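# Unhook hanging hook from vised hook, lay it flat on mat

## Task

Take the hook that hangs on the vise-clamped hook off it and set it down lying flat on the mat, away from the vise. The mat can slide, and at the end it must lie flat and wholly on the table. It counts as failed if at the end the robot still grips any loose object other than the hook, or if the robot carries more than a small share of the hook's weight. It also fails if the two hooks bump or press hard against each other from one second before the hook is free until they separate, or extremely hard at any moment. At the instant the hook comes free, one or both grippers must be holding it and it may touch only the clamped hook. A result that stays in place only because the robot holds it does not count, and nothing may be knocked or placed off the table.

## Robot and tools

ROBOT. Two arms, left_arm and right_arm, each with a two-finger gripper. left_arm sits on the +y side, its base at (-0.039, +0.278, 0) m; right_arm's base is at (-0.036, -0.348, 0) m, both yawed only slightly. All poses use one scene frame: origin on the table top midway between the arms, +x pointing out over the table, +z up. The names left and right do not refer to sides of any picture. A gripper's fingers point along its own +z axis and close along its own y axis. The reported end_effector_position is the point between the finger pads, roughly 1 cm short of the fingertips. Joint ranges (rad): waist -2.618 to 3.054, shoulder 0 to 3.142, elbow 0 to 3.142, wrist pitch and wrist yaw -1.571 to 1.571, wrist roll -2.094 to 2.094.

THE 16-NUMBER ROW. Every command that moves the robot is one row of 16 plain numbers covering both arms, even if only one should move: left_arm x, y, z, qw, qx, qy, qz, opening, then right_arm in the same order. x, y, z is an absolute target for that gripper's end_effector_position in metres, scene frame (not an offset); qw, qx, qy, qz is an absolute target orientation, w first. Opening runs from -1 (closed) to +1 (fully open, 0.093 m). A row is refused if a target lies more than 0.6 m from that arm's last reported position along any of its gripper's axes. Each control step the controller clips the target to within 70 mm and 16 degrees of the measured pose and favours position over orientation. Joint friction can leave a gripper up to about 31 mm off, so very small changes may do nothing. To hold an arm still, resend its exact last reported pose and its current opening; to keep an orientation, resend the same quaternion rather than a drifted reading.

TOOLS.
execute_actions: "actions" is a list with zero or one entry. An empty list just reports the state. An entry {"rows": [...], "steps": n} runs 1 to 15 rows, each for one step of 1/30 s (n at most 15, default 15; the last row repeats to fill). An entry with only "steps" (up to 300) waits, counted from the previous result, thinking time included. Optional "pictures" (boolean) switches camera images on or off; by default they come.
move: "target" is one 16-number row; "speed" is each path's top speed in m/s, 0.002 to 0.5, default 0.25, with turning capped at twice that in rad/s. Grippers travel straight lines finishing together, lasting 0.5 to 10 s, and stop after 10 s even if short. They do not avoid obstacles or each other, may lag or overshoot speed near full reach, and the opening is applied at the start. The result adds a move: line giving the ending (done, off_target, moving, held, fault), which limits acted (paced = target clipped; held = some steps blocked, after which the arm may jump fast) and each gripper's distance to its target.
wait: "seconds" 0 to 10; the robot gets nothing new meanwhile.
zoom_image: "camera" (cam_high, cam_low, cam_left_wrist, cam_right_wrist) and "region" [x0, y0, x1, y1] in pixels from the top-left, at most 504 by 504; gives a finer view of the latest image.
read_manual: returns only licence texts; it does not help with the task.
finished_scene: "scene" number; ends that scene for good and grades it, so call it only when the hook rests flat on the mat, released. Replying with no tool call ends everything.

READING RESULTS. A state line lists each arm's gripper position and quaternion; printed positions can be slightly wrong at long reach. A Hand target line shows where the controller is driving each gripper. pose unreachable means the clearance check altered or blocked that arm's command; HELD marks steps that were not sent. grip_measured is the finger motor on the opening scale: pads meet near -0.94 and each millimetre of object width adds about 0.0208, with a fixed per-gripper error up to 0.02. Fingers stop on contact while the motor keeps going, so this value barely shows a grasp. Commanding below the object's width reading squeezes harder, up to about 50 to 62 N per pad (less on thin parts); keep sending the same closing number to keep holding. The Joint positions list ends with the finger gap in metres. MOTOR HOT appears from 75 °C; at 90 °C an arm halts for 10 s, at 100 °C it goes limp and drops; these show as OVER-TEMPERATURE FAULT lines. Cameras are all 504x504; calibration numbers come with the prompt and later pictures.

CAUTIONS. Approach contacts slowly and do not aim far past a contact, since both raise the force. Ease the hook off the clamped hook gently while it stays gripped and touches nothing else. Keep the arms from striking or pushing one another, keep the mat flat and on the table, and knock nothing off the table. Loose objects may occasionally get nudged by the scene. After setting the hook down, open and withdraw so the robot bears none of its weight.

Each tool is called after "Request:" in YAML: its name, and indented under it one key for each argument.

## Session

Request:
execute_actions:
  actions: []

Scene clock: 0.00 s of 4400.00 s.
left_arm: end_effector_position=(+0.2385, +0.2349, +0.2697) grip_measured=+0.991 end_effector_quat_wxyz=(+0.546, -0.505, +0.659, -0.113) | right_arm: end_effector_position=(+0.2184, -0.7116, +0.2200) grip_measured=-0.940 end_effector_quat_wxyz=(+0.663, +0.012, +0.749, -0.008)
Joint positions: left_arm=[-0.779  0.992  0.952 -0.725 -0.993 -1.536  0.093] | right_arm=[-1.222  1.765  1.112  0.222 -1.277 -0.412  0.   ]
Joint velocities: left_arm=[-0.002  0.022  0.002 -0.051 -0.051 -0.037  0.   ] | right_arm=[ 0.002  0.002  0.002 -0.051  0.066 -0.007  0.001]
Hand target (left_arm): +0.238, +0.235, +0.270; +0.546, -0.505, +0.659, -0.113
Hand target (right_arm): +0.218, -0.712, +0.220; +0.663, +0.012, +0.749, -0.008

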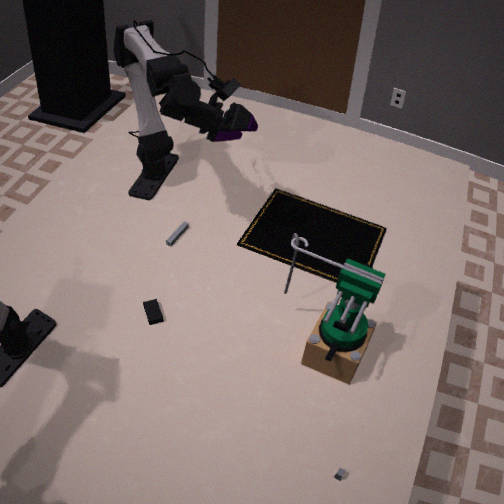

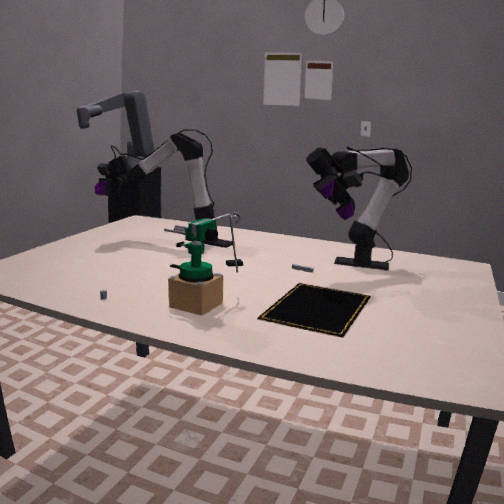

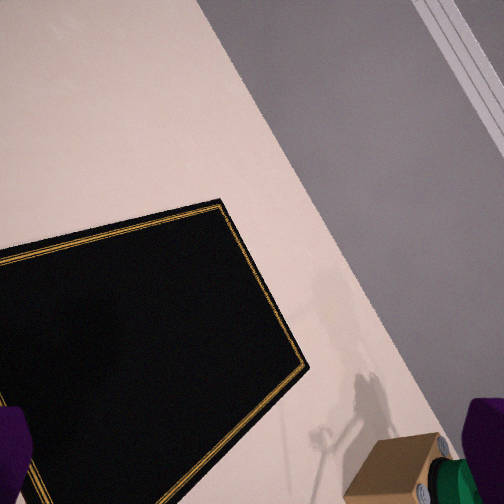

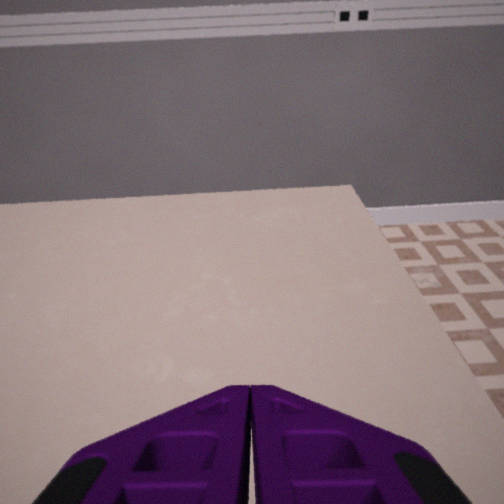

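Request:
zoom_image:
  camera: "cam_high"
  region: [220, 180, 420, 380]

Request:
zoom_image:
  camera: "cam_low"
  region: [130, 180, 310, 330]

Region (220, 180, 420, 380) of cam_high's 504x504 image, scaled by 2.520, with more detail than that image has.

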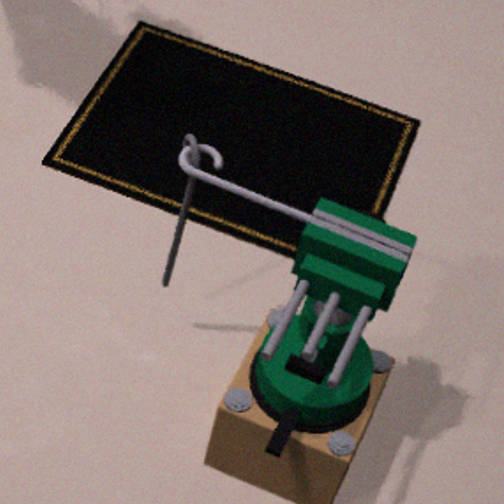

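Region (130, 180, 310, 330) of cam_low's 504x504 image, scaled by 2.800, with more detail than that image has.

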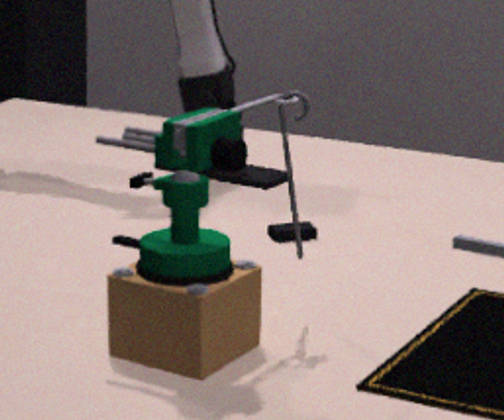

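Request:
move:
  target: [0.2385,0.2349,0.2697,0.546,-0.505,0.659,-0.113, 0.33,-0.13,0.12,0.683,-0.183,0.683,0.183,1]


Missing an opening.

Request:
move:
  target: [0.2385,0.2349,0.2697,0.546,-0.505,0.659,-0.113,1, 0.33,-0.13,0.12,0.683,-0.183,0.683,0.183,1]

Scene clock: 6.93 s of 4400.00 s.
left_arm: end_effector_position=(+0.2385, +0.2349, +0.2697) grip_measured=+0.991 end_effector_quat_wxyz=(+0.546, -0.505, +0.659, -0.113) | right_arm: end_effector_position=(+0.3184, -0.1373, +0.1163) grip_measured=+0.999 end_effector_quat_wxyz=(+0.677, -0.187, +0.688, +0.182)
Joint positions: left_arm=[-0.779  0.992  0.952 -0.725 -0.993 -1.536  0.093] | right_arm=[ 0.652  1.893  0.35   1.526  0.015 -0.003  0.093]
Joint velocities: left_arm=[ 0.002  0.012 -0.012 -0.066  0.022  0.007  0.001] | right_arm=[-0.017  0.007 -0.002 -0.022  0.037 -0.037 -0.001]
Hand target (left_arm): +0.238, +0.235, +0.270; +0.546, -0.505, +0.659, -0.113
Hand target (right_arm): +0.323, -0.133, +0.120; +0.684, -0.182, +0.682, +0.184
Off the commanded pose (left_arm): 0.000 m, 0 deg.
Off the commanded pose (right_arm): 0.014 m, 1 deg.
After step 90, 0.80 s passed at rest.
move: off_target (right_arm)
camera_calibration (this result's frames):
cam_right_wrist: T_world_to_cam=[[0.500598, -0.865632, -0.00912366, -0.277451], [-0.389332, -0.215714, -0.895482, 0.235418], [0.77319, 0.451828, -0.445004, -0.0553255], [0, 0, 0, 1]] pos_world=[0.273324, -0.16439, 0.183662]

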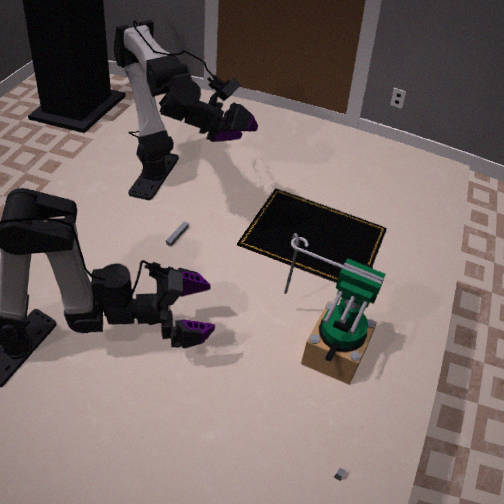

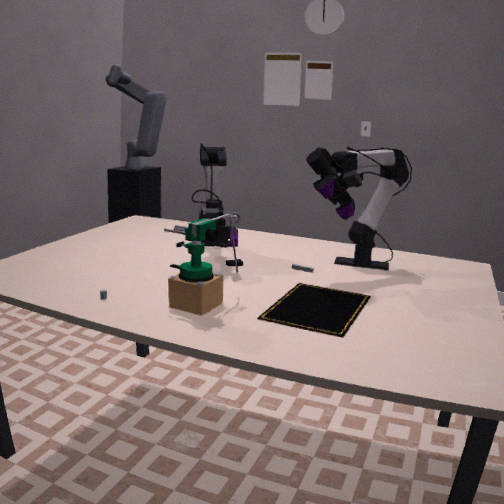

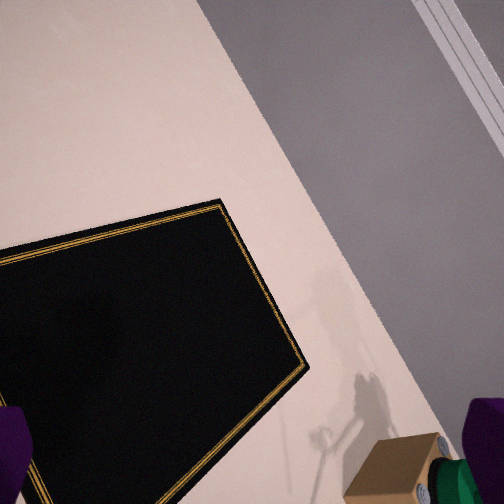

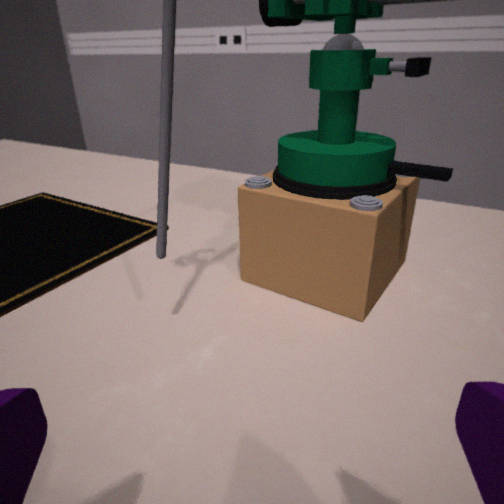

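Request:
move:
  target: [0.2385,0.2349,0.2697,0.546,-0.505,0.659,-0.113,1, 0.31,-0.09,0.15,0.683,-0.183,0.683,0.183,1]

Scene clock: 9.97 s of 4400.00 s.
left_arm: end_effector_position=(+0.2385, +0.2349, +0.2697) grip_measured=+0.991 end_effector_quat_wxyz=(+0.546, -0.505, +0.659, -0.113) | right_arm: end_effector_position=(+0.3072, -0.0944, +0.1392) grip_measured=+0.999 end_effector_quat_wxyz=(+0.676, -0.188, +0.690, +0.180)
Joint positions: left_arm=[-0.779  0.992  0.952 -0.725 -0.993 -1.536  0.093] | right_arm=[ 0.816  1.785  0.427  1.335  0.181 -0.003  0.093]
Joint velocities: left_arm=[ 0.002 -0.007  0.002  0.022 -0.081  0.022 -0.001] | right_arm=[-0.002  0.017 -0.007 -0.081 -0.007 -0.022 -0.002]
Hand target (left_arm): +0.238, +0.235, +0.270; +0.546, -0.505, +0.659, -0.113
Hand target (right_arm): +0.310, -0.091, +0.150; +0.683, -0.183, +0.683, +0.183
Off the commanded pose (left_arm): 0.000 m, 0 deg.
Off the commanded pose (right_arm): 0.012 m, 1 deg.
move: off_target (right_arm)
camera_calibration (this result's frames):
cam_right_wrist: T_world_to_cam=[[0.499621, -0.866228, -0.00526826, -0.234887], [-0.391395, -0.220314, -0.89346, 0.260754], [0.77278, 0.448454, -0.449111, -0.0555215], [0, 0, 0, 1]] pos_world=[0.262318, -0.121119, 0.206801]

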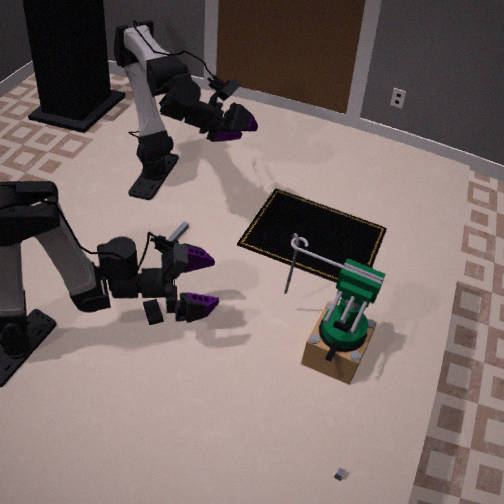

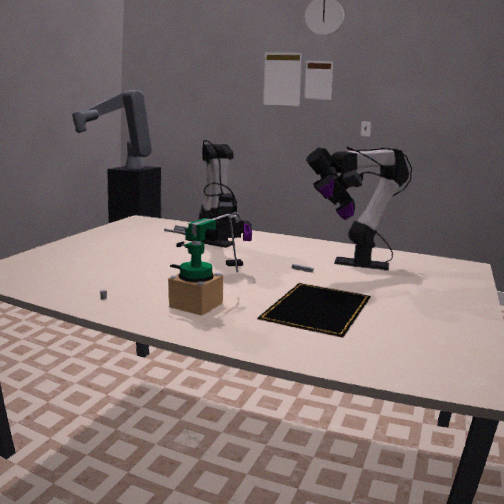

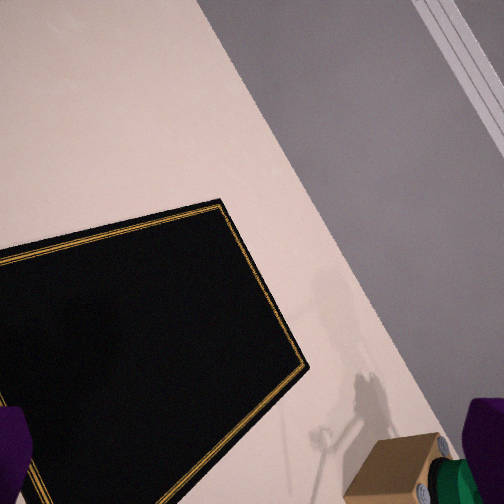

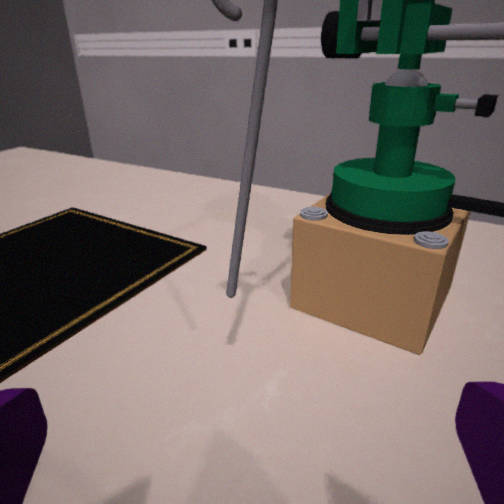

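Request:
move:
  target: [0.2385,0.2349,0.2697,0.546,-0.505,0.659,-0.113,1, 0.385,-0.047,0.125,0.683,-0.183,0.683,0.183,1]
  speed: 0.1

Scene clock: 12.37 s of 4400.00 s.
left_arm: end_effector_position=(+0.2385, +0.2349, +0.2697) grip_measured=+0.991 end_effector_quat_wxyz=(+0.546, -0.505, +0.659, -0.113) | right_arm: end_effector_position=(+0.3782, -0.0470, +0.1291) grip_measured=+0.999 end_effector_quat_wxyz=(+0.685, -0.183, +0.681, +0.183)
Joint positions: left_arm=[-0.779  0.992  0.952 -0.725 -0.993 -1.536  0.093] | right_arm=[ 0.788  2.065  0.778  1.294  0.155 -0.003  0.093]
Joint velocities: left_arm=[-0.007  0.002  0.007  0.007  0.037 -0.081 -0.001] | right_arm=[-0.007  0.007 -0.007 -0.037  0.037 -0.007 -0.001]
Hand target (left_arm): +0.238, +0.235, +0.270; +0.546, -0.505, +0.659, -0.113
Hand target (right_arm): +0.385, -0.046, +0.126; +0.683, -0.183, +0.683, +0.183
Off the commanded pose (left_arm): 0.000 m, 0 deg.
Off the commanded pose (right_arm): 0.008 m, 0 deg.
move: done
camera_calibration (this result's frames):
cam_right_wrist: T_world_to_cam=[[0.497819, -0.867217, -0.0105273, -0.22797], [-0.371397, -0.202197, -0.90619, 0.284873], [0.783735, 0.455029, -0.422739, -0.143411], [0, 0, 0, 1]] pos_world=[0.331685, -0.0748426, 0.195124]

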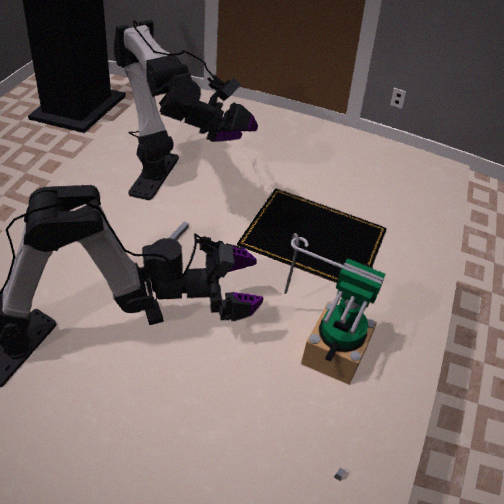

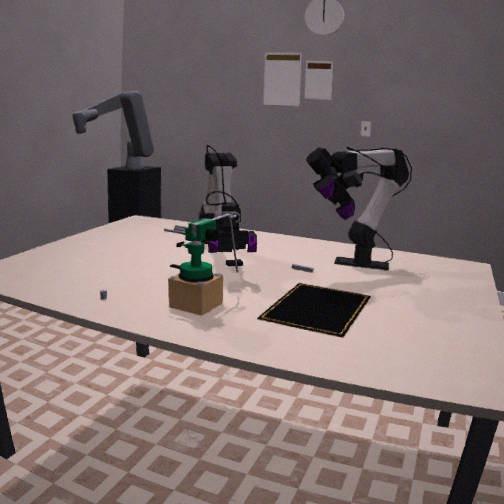

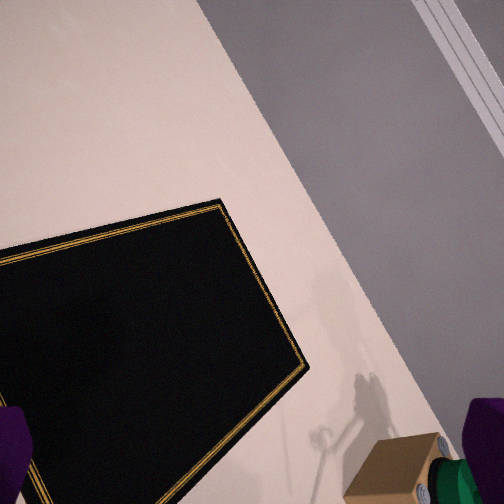

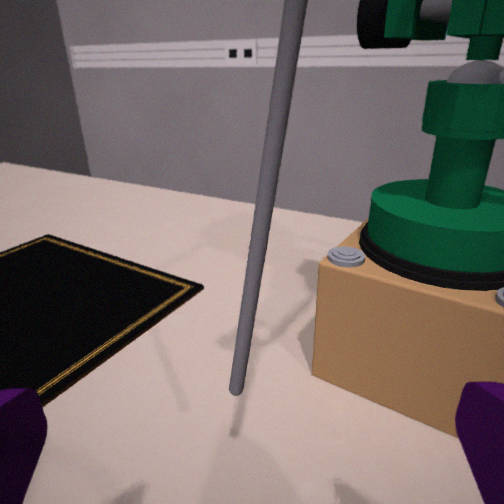

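Request:
move:
  target: [0.2385,0.2349,0.2697,0.546,-0.505,0.659,-0.113,1, 0.44,-0.014,0.125,0.683,-0.183,0.683,0.183,1]
  speed: 0.05

Scene clock: 15.30 s of 4400.00 s.
left_arm: end_effector_position=(+0.2385, +0.2349, +0.2697) grip_measured=+0.991 end_effector_quat_wxyz=(+0.546, -0.505, +0.659, -0.113) | right_arm: end_effector_position=(+0.4332, -0.0134, +0.1298) grip_measured=+0.999 end_effector_quat_wxyz=(+0.686, -0.183, +0.680, +0.184)
Joint positions: left_arm=[-0.779  0.992  0.952 -0.725 -0.993 -1.536  0.093] | right_arm=[ 0.768  2.213  1.075  1.146  0.134 -0.003  0.093]
Joint velocities: left_arm=[ 0.002 -0.012 -0.012 -0.051  0.037  0.007 -0.001] | right_arm=[-0.012  0.012 -0.002  0.037  0.022 -0.037  0.   ]
Hand target (left_arm): +0.238, +0.235, +0.270; +0.546, -0.505, +0.659, -0.113
Hand target (right_arm): +0.440, -0.014, +0.125; +0.683, -0.183, +0.683, +0.183
Off the commanded pose (left_arm): 0.000 m, 0 deg.
Off the commanded pose (right_arm): 0.008 m, 0 deg.
move: done
camera_calibration (this result's frames):
cam_right_wrist: T_world_to_cam=[[0.498163, -0.867019, -0.0105931, -0.226319], [-0.370145, -0.201594, -0.906837, 0.312315], [0.784109, 0.455673, -0.421349, -0.20179], [0, 0, 0, 1]] pos_world=[0.38657, -0.0413119, 0.195797]

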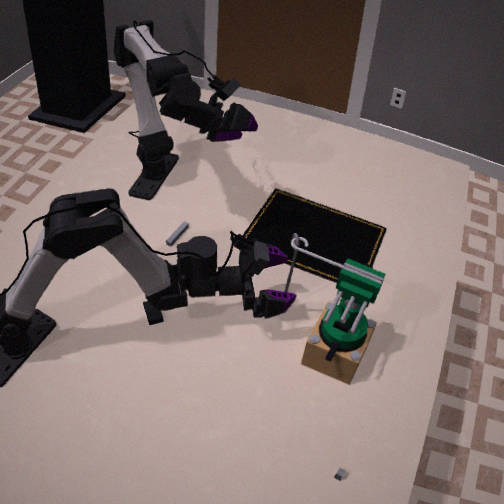

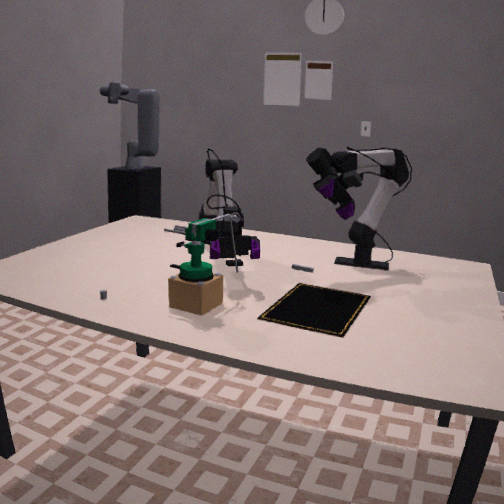

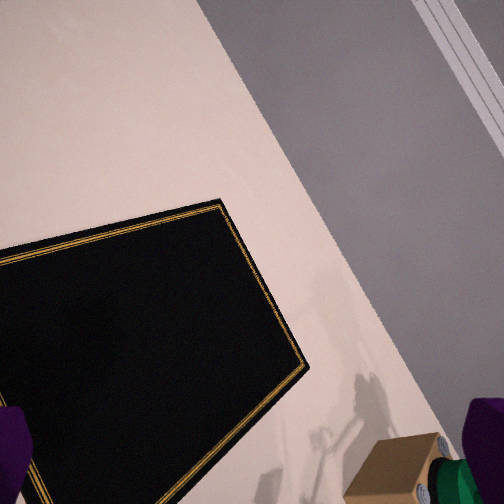

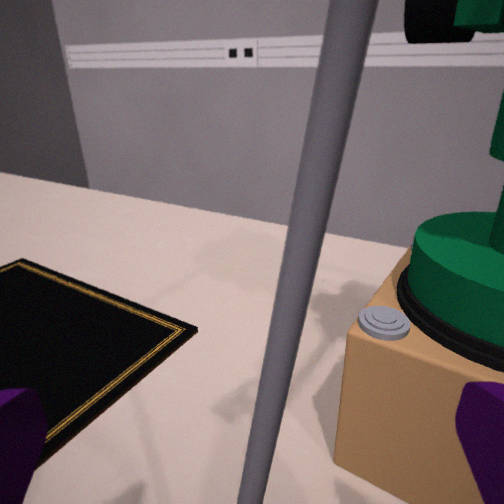

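Request:
move:
  target: [0.2385,0.2349,0.2697,0.546,-0.505,0.659,-0.113,1, 0.452,-0.008,0.125,0.683,-0.183,0.683,0.183,1]
  speed: 0.03

Request:
move:
  target: [0.2385,0.2349,0.2697,0.546,-0.505,0.659,-0.113,1, 0.452,-0.008,0.125,0.683,-0.183,0.683,0.183,-1]
  speed: 0.03

Scene clock: 17.23 s of 4400.00 s.
left_arm: end_effector_position=(+0.2385, +0.2349, +0.2697) grip_measured=+0.991 end_effector_quat_wxyz=(+0.546, -0.505, +0.659, -0.113) | right_arm: end_effector_position=(+0.4458, -0.0082, +0.1294) grip_measured=+0.999 end_effector_quat_wxyz=(+0.686, -0.183, +0.680, +0.183)
Joint positions: left_arm=[-0.779  0.992  0.952 -0.725 -0.993 -1.536  0.093] | right_arm=[ 0.76   2.246  1.141  1.114  0.128 -0.003  0.093]
Joint velocities: left_arm=[ 0.002 -0.007 -0.007 -0.037 -0.007 -0.051  0.   ] | right_arm=[ 0.007  0.012  0.012  0.022 -0.007  0.022 -0.   ]
Hand target (left_arm): +0.238, +0.235, +0.270; +0.546, -0.505, +0.659, -0.113
Hand target (right_arm): +0.452, -0.008, +0.125; +0.683, -0.183, +0.683, +0.183
Off the commanded pose (left_arm): 0.000 m, 0 deg.
Off the commanded pose (right_arm): 0.008 m, 0 deg.
move: done
camera_calibration (this result's frames):
cam_right_wrist: T_world_to_cam=[[0.496836, -0.867781, -0.0104895, -0.227556], [-0.370697, -0.201278, -0.906681, 0.317941], [0.784689, 0.454361, -0.421686, -0.214473], [0, 0, 0, 1]] pos_world=[0.399212, -0.0360261, 0.195444]

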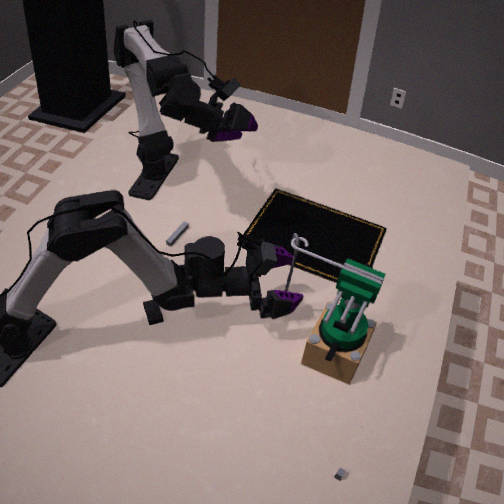

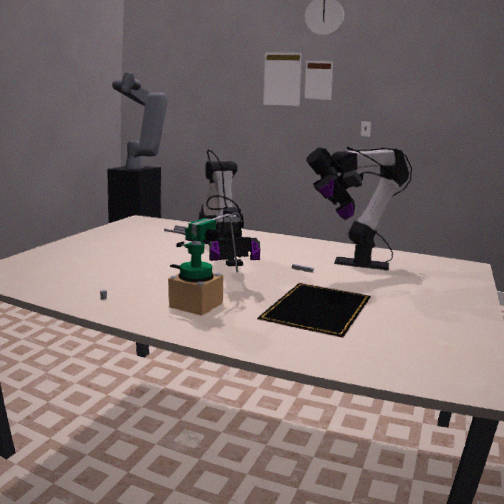

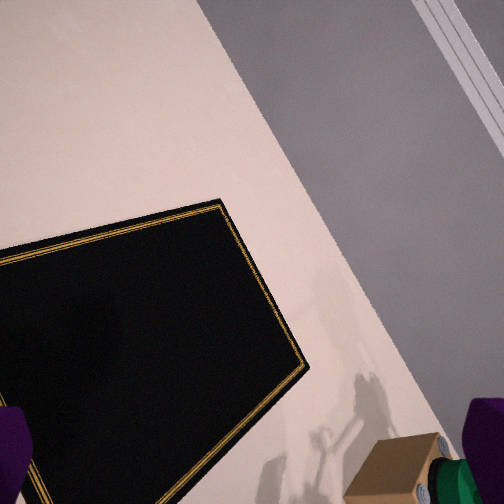

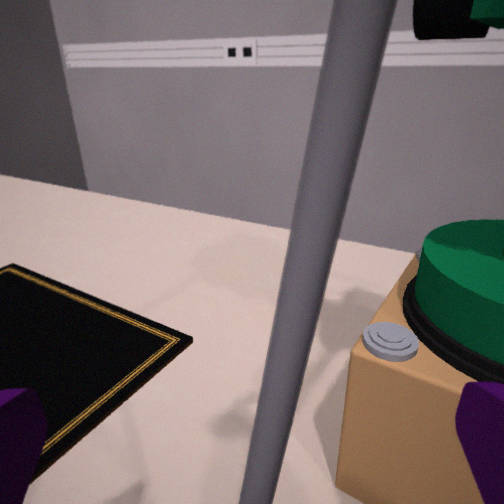

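Scene clock: 17.93 s of 4400.00 s.
left_arm: end_effector_position=(+0.2385, +0.2349, +0.2697) grip_measured=+0.991 end_effector_quat_wxyz=(+0.546, -0.505, +0.659, -0.113) | right_arm: end_effector_position=(+0.4520, -0.0174, +0.1299) grip_measured=-0.971 end_effector_quat_wxyz=(+0.688, -0.167, +0.683, +0.179)
Joint positions: left_arm=[-0.779  0.992  0.952 -0.725 -0.993 -1.536  0.093] | right_arm=[0.744 2.247 1.141 1.118 0.14  0.014 0.   ]
Joint velocities: left_arm=[-0.012  0.012 -0.002 -0.007 -0.022  0.051 -0.   ] | right_arm=[-0.002  0.017  0.002  0.022  0.037 -0.066  0.   ]
Hand target (left_arm): +0.238, +0.235, +0.270; +0.546, -0.505, +0.659, -0.113
Hand target (right_arm): +0.451, -0.008, +0.125; +0.683, -0.183, +0.683, +0.183
Off the commanded pose (left_arm): 0.000 m, 0 deg.
Off the commanded pose (right_arm): 0.011 m, 2 deg.
move: off_target (right_arm)
camera_calibration (this result's frames):
cam_right_wrist: T_world_to_cam=[[0.472524, -0.880889, -0.0274778, -0.225672], [-0.380745, -0.175921, -0.907791, 0.323895], [0.79483, 0.439415, -0.418521, -0.220166], [0, 0, 0, 1]] pos_world=[0.404951, -0.0450675, 0.195684]

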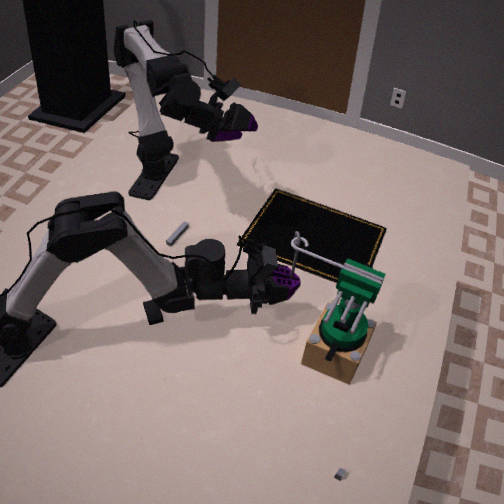

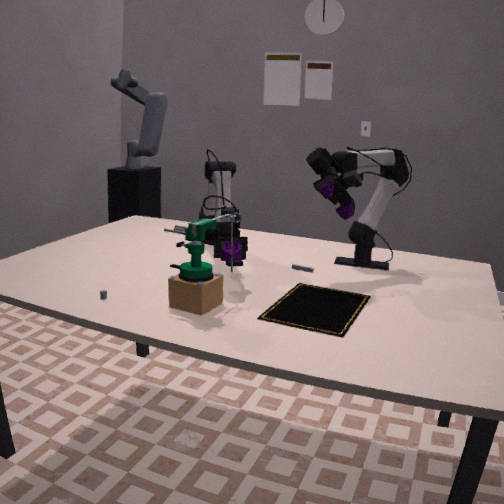

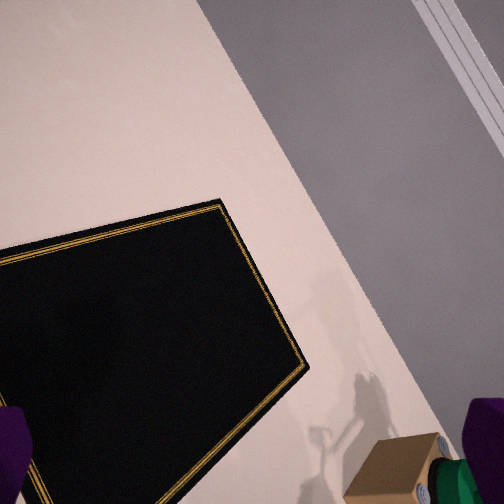

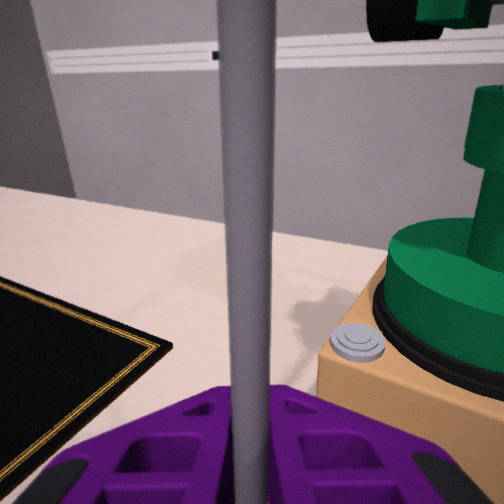

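Gripped. Inspect the linkage.

Request:
zoom_image:
  camera: "cam_high"
  region: [270, 215, 350, 275]

Request:
zoom_image:
  camera: "cam_low"
  region: [200, 200, 260, 245]

Region (270, 215, 350, 275) of cam_high's 504x504 image, scaled by 6.300, with more detail than that image has; it fills the top 378 rows of this view, and the rest is white.

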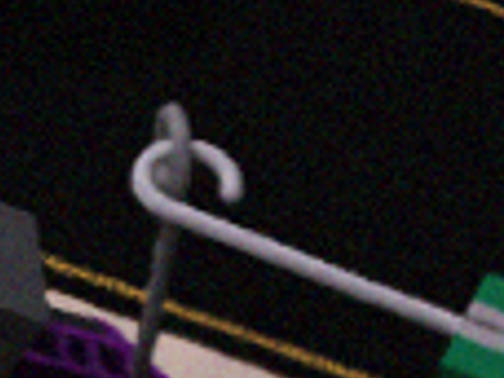

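Region (200, 200, 260, 245) of cam_low's 504x504 image, scaled by 8.400, with more detail than that image has; it fills the top 378 rows of this view, and the rest is white.

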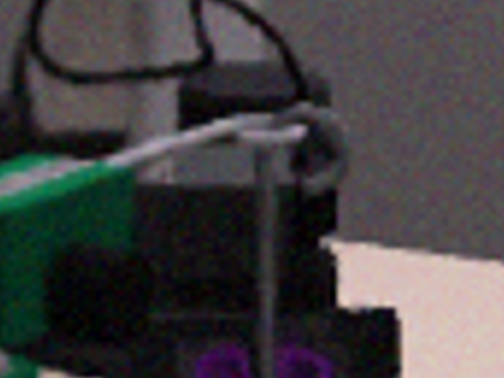

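Request:
move:
  target: [0.2385,0.2349,0.2697,0.546,-0.505,0.659,-0.113,1, 0.452,-0.015,0.165,0.688,-0.167,0.683,0.179,-1]
  speed: 0.02

Request:
zoom_image:
  camera: "cam_high"
  region: [270, 205, 350, 265]

Request:
zoom_image:
  camera: "cam_low"
  region: [200, 195, 260, 240]

Scene clock: 25.90 s of 4400.00 s.
left_arm: end_effector_position=(+0.2385, +0.2349, +0.2697) grip_measured=+0.991 end_effector_quat_wxyz=(+0.546, -0.505, +0.659, -0.113) | right_arm: end_effector_position=(+0.4504, -0.0189, +0.1472) grip_measured=-0.971 end_effector_quat_wxyz=(+0.677, -0.171, +0.694, +0.174)
Joint positions: left_arm=[-0.779  0.992  0.952 -0.725 -0.993 -1.536  0.093] | right_arm=[0.744 2.17  1.141 1.007 0.142 0.014 0.   ]
Joint velocities: left_arm=[-0.007 -0.007  0.002 -0.051 -0.037  0.037  0.001] | right_arm=[ 0.017 -0.032  0.002  0.007 -0.081  0.022  0.   ]
Hand target (left_arm): +0.238, +0.235, +0.270; +0.546, -0.505, +0.659, -0.113
Hand target (right_arm): +0.451, -0.015, +0.165; +0.688, -0.167, +0.683, +0.179
Off the commanded pose (left_arm): 0.000 m, 0 deg.
Off the commanded pose (right_arm): 0.018 m, 2 deg.
After step 90, 2.97 s passed at rest.
move: off_target (right_arm)
camera_calibration (this result's frames):
cam_right_wrist: T_world_to_cam=[[0.470502, -0.882108, -0.0226543, -0.225572], [-0.405363, -0.193267, -0.893493, 0.347406], [0.783779, 0.429573, -0.448506, -0.201842], [0, 0, 0, 1]] pos_world=[0.405157, -0.0451304, 0.214767]

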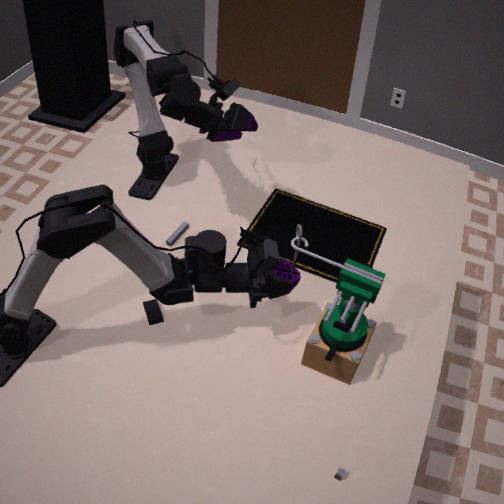

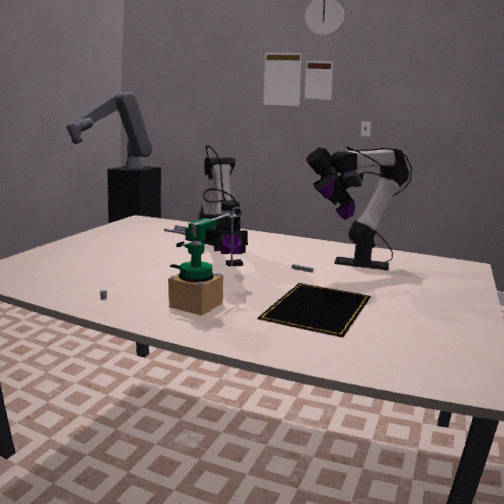

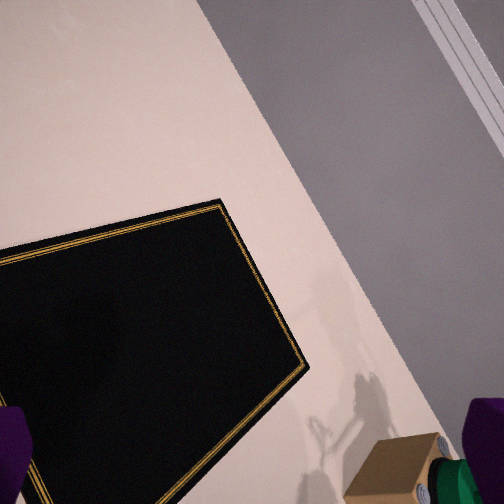

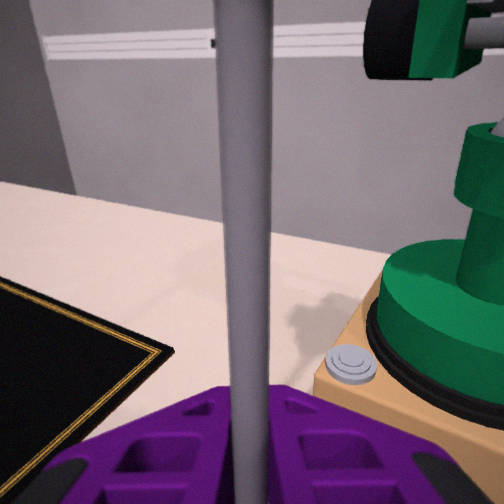

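Region (270, 205, 350, 265) of cam_high's 504x504 image, scaled by 6.300, with more detail than that image has; it fills the top 378 rows of this view, and the rest is white.

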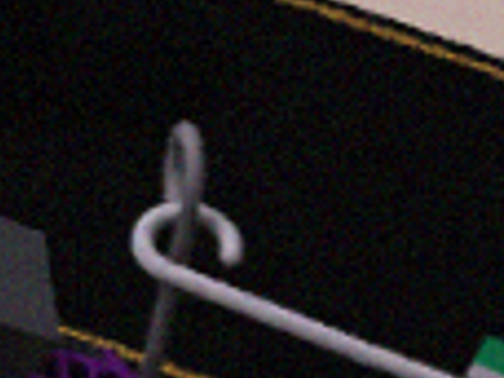

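Region (200, 195, 260, 240) of cam_low's 504x504 image, scaled by 8.400, with more detail than that image has; it fills the top 378 rows of this view, and the rest is white.

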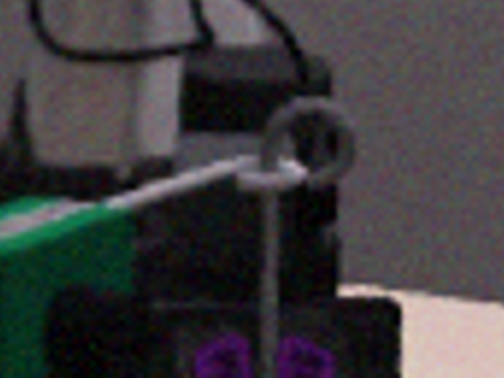

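Nearly clear; up another ~2 cm.

Request:
move:
  target: [0.2385,0.2349,0.2697,0.546,-0.505,0.659,-0.113,1, 0.452,-0.017,0.185,0.677,-0.171,0.694,0.174,-1]
  speed: 0.02

Request:
zoom_image:
  camera: "cam_high"
  region: [270, 195, 350, 255]

Request:
zoom_image:
  camera: "cam_low"
  region: [200, 190, 260, 235]

Scene clock: 29.30 s of 4400.00 s.
left_arm: end_effector_position=(+0.2385, +0.2349, +0.2697) grip_measured=+0.991 end_effector_quat_wxyz=(+0.546, -0.505, +0.659, -0.113) | right_arm: end_effector_position=(+0.4492, -0.0198, +0.1650) grip_measured=-0.971 end_effector_quat_wxyz=(+0.664, -0.176, +0.707, +0.169)
Joint positions: left_arm=[-0.779  0.992  0.952 -0.725 -0.993 -1.536  0.093] | right_arm=[0.744 2.096 1.157 0.878 0.142 0.014 0.   ]
Joint velocities: left_arm=[-0.007  0.007 -0.022  0.051 -0.037 -0.007  0.001] | right_arm=[-0.022 -0.022 -0.002 -0.022 -0.051 -0.007  0.   ]
Hand target (left_arm): +0.238, +0.235, +0.270; +0.546, -0.505, +0.659, -0.113
Hand target (right_arm): +0.451, -0.017, +0.185; +0.677, -0.171, +0.694, +0.174
Off the commanded pose (left_arm): 0.000 m, 0 deg.
Off the commanded pose (right_arm): 0.020 m, 2 deg.
move: off_target (right_arm)
camera_calibration (this result's frames):
cam_right_wrist: T_world_to_cam=[[0.46988, -0.882566, -0.0170119, -0.226043], [-0.433073, -0.21369, -0.875662, 0.371782], [0.769194, 0.418824, -0.482625, -0.180566], [0, 0, 0, 1]] pos_world=[0.406113, -0.044426, 0.234565]

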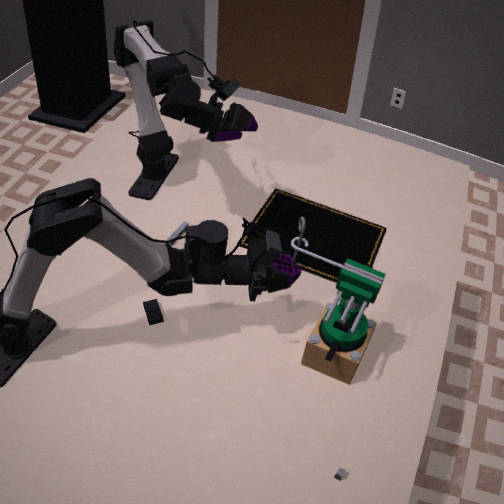

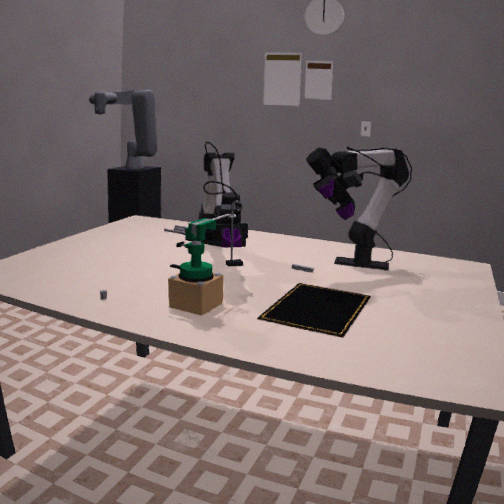

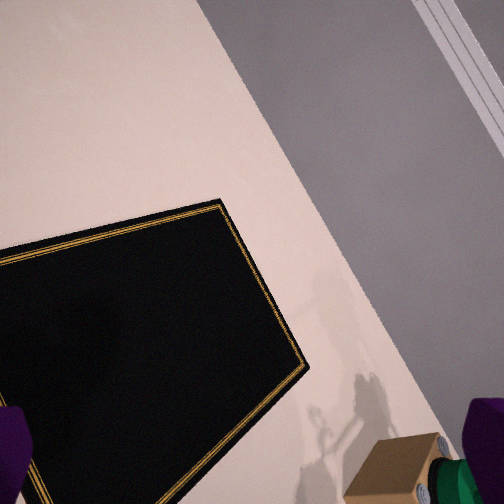

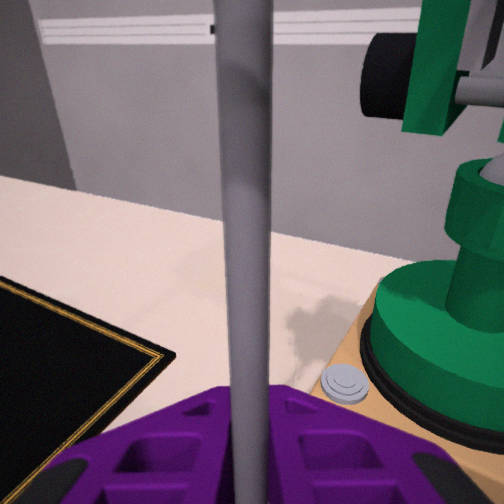

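Region (270, 195, 350, 255) of cam_high's 504x504 image, scaled by 6.300, with more detail than that image has; it fills the top 378 rows of this view, and the rest is white.

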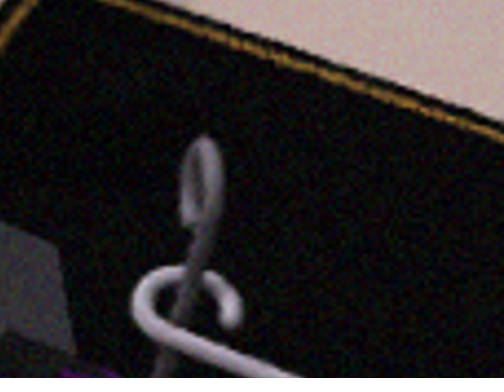

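Region (200, 190, 260, 235) of cam_low's 504x504 image, scaled by 8.400, with more detail than that image has; it fills the top 378 rows of this view, and the rest is white.

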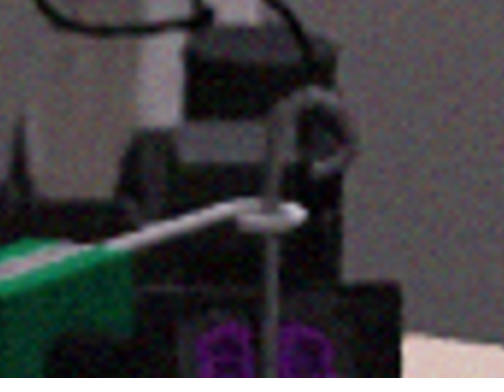

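Request:
move:
  target: [0.2385,0.2349,0.2697,0.546,-0.505,0.659,-0.113,1, 0.495,-0.032,0.18,0.677,-0.171,0.694,0.174,-1]
  speed: 0.015

Request:
zoom_image:
  camera: "cam_high"
  region: [270, 195, 350, 275]

Scene clock: 34.97 s of 4400.00 s.
left_arm: end_effector_position=(+0.2385, +0.2349, +0.2697) grip_measured=+0.991 end_effector_quat_wxyz=(+0.546, -0.505, +0.659, -0.113) | right_arm: end_effector_position=(+0.4750, -0.0159, +0.1705) grip_measured=-0.971 end_effector_quat_wxyz=(+0.664, -0.197, +0.697, +0.188)
Joint positions: left_arm=[-0.779  0.992  0.952 -0.725 -0.993 -1.536  0.093] | right_arm=[0.695 2.156 1.273 0.834 0.036 0.002 0.   ]
Joint velocities: left_arm=[-0.007  0.007  0.002 -0.066  0.007 -0.022 -0.   ] | right_arm=[-0.017  0.012 -0.032  0.007 -0.022 -0.037  0.   ]
Hand target (left_arm): +0.238, +0.235, +0.270; +0.546, -0.505, +0.659, -0.113
Hand target (right_arm): +0.493, -0.032, +0.180; +0.678, -0.171, +0.694, +0.174
Off the commanded pose (left_arm): 0.000 m, 0 deg.
Off the commanded pose (right_arm): 0.027 m, 4 deg.
move: off_target (right_arm)
camera_calibration (this result's frames):
cam_right_wrist: T_world_to_cam=[[0.519836, -0.854175, -0.0124921, -0.258726], [-0.409608, -0.236394, -0.881101, 0.377958], [0.749661, 0.463145, -0.472763, -0.19105], [0, 0, 0, 1]] pos_world=[0.432532, -0.0431664, 0.239466]

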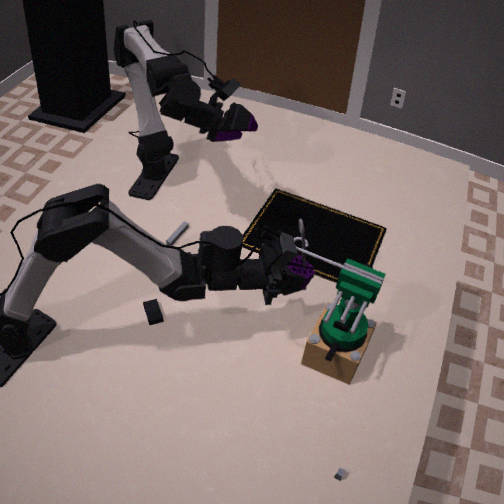

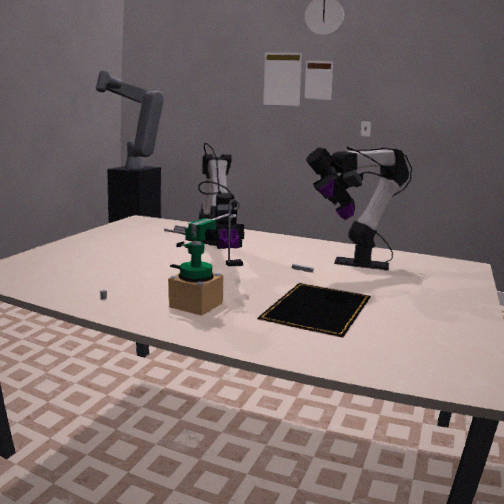

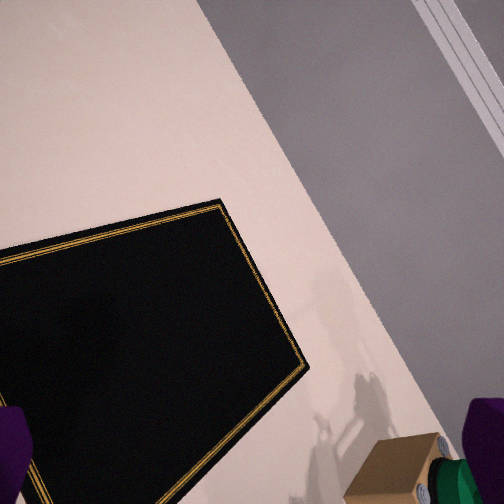

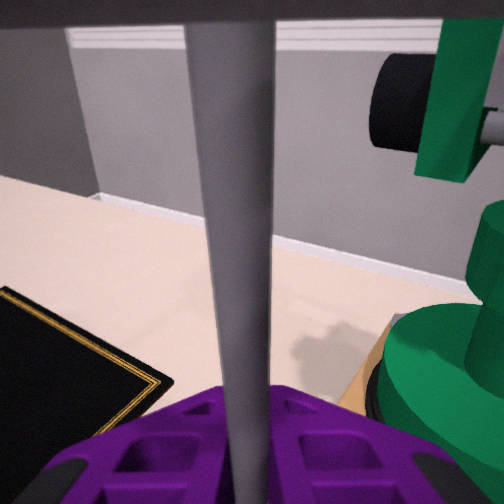

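Region (270, 195, 350, 275) of cam_high's 504x504 image, scaled by 6.300, with more detail than that image has.

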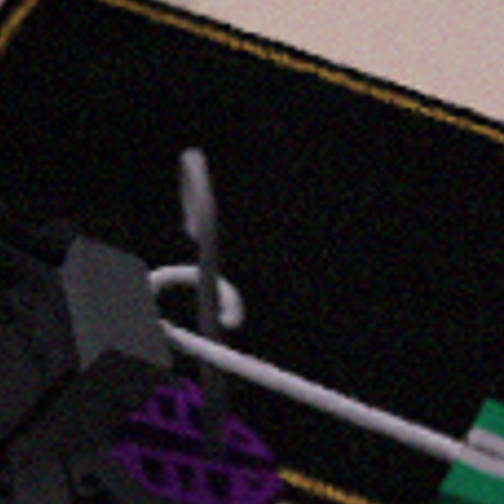

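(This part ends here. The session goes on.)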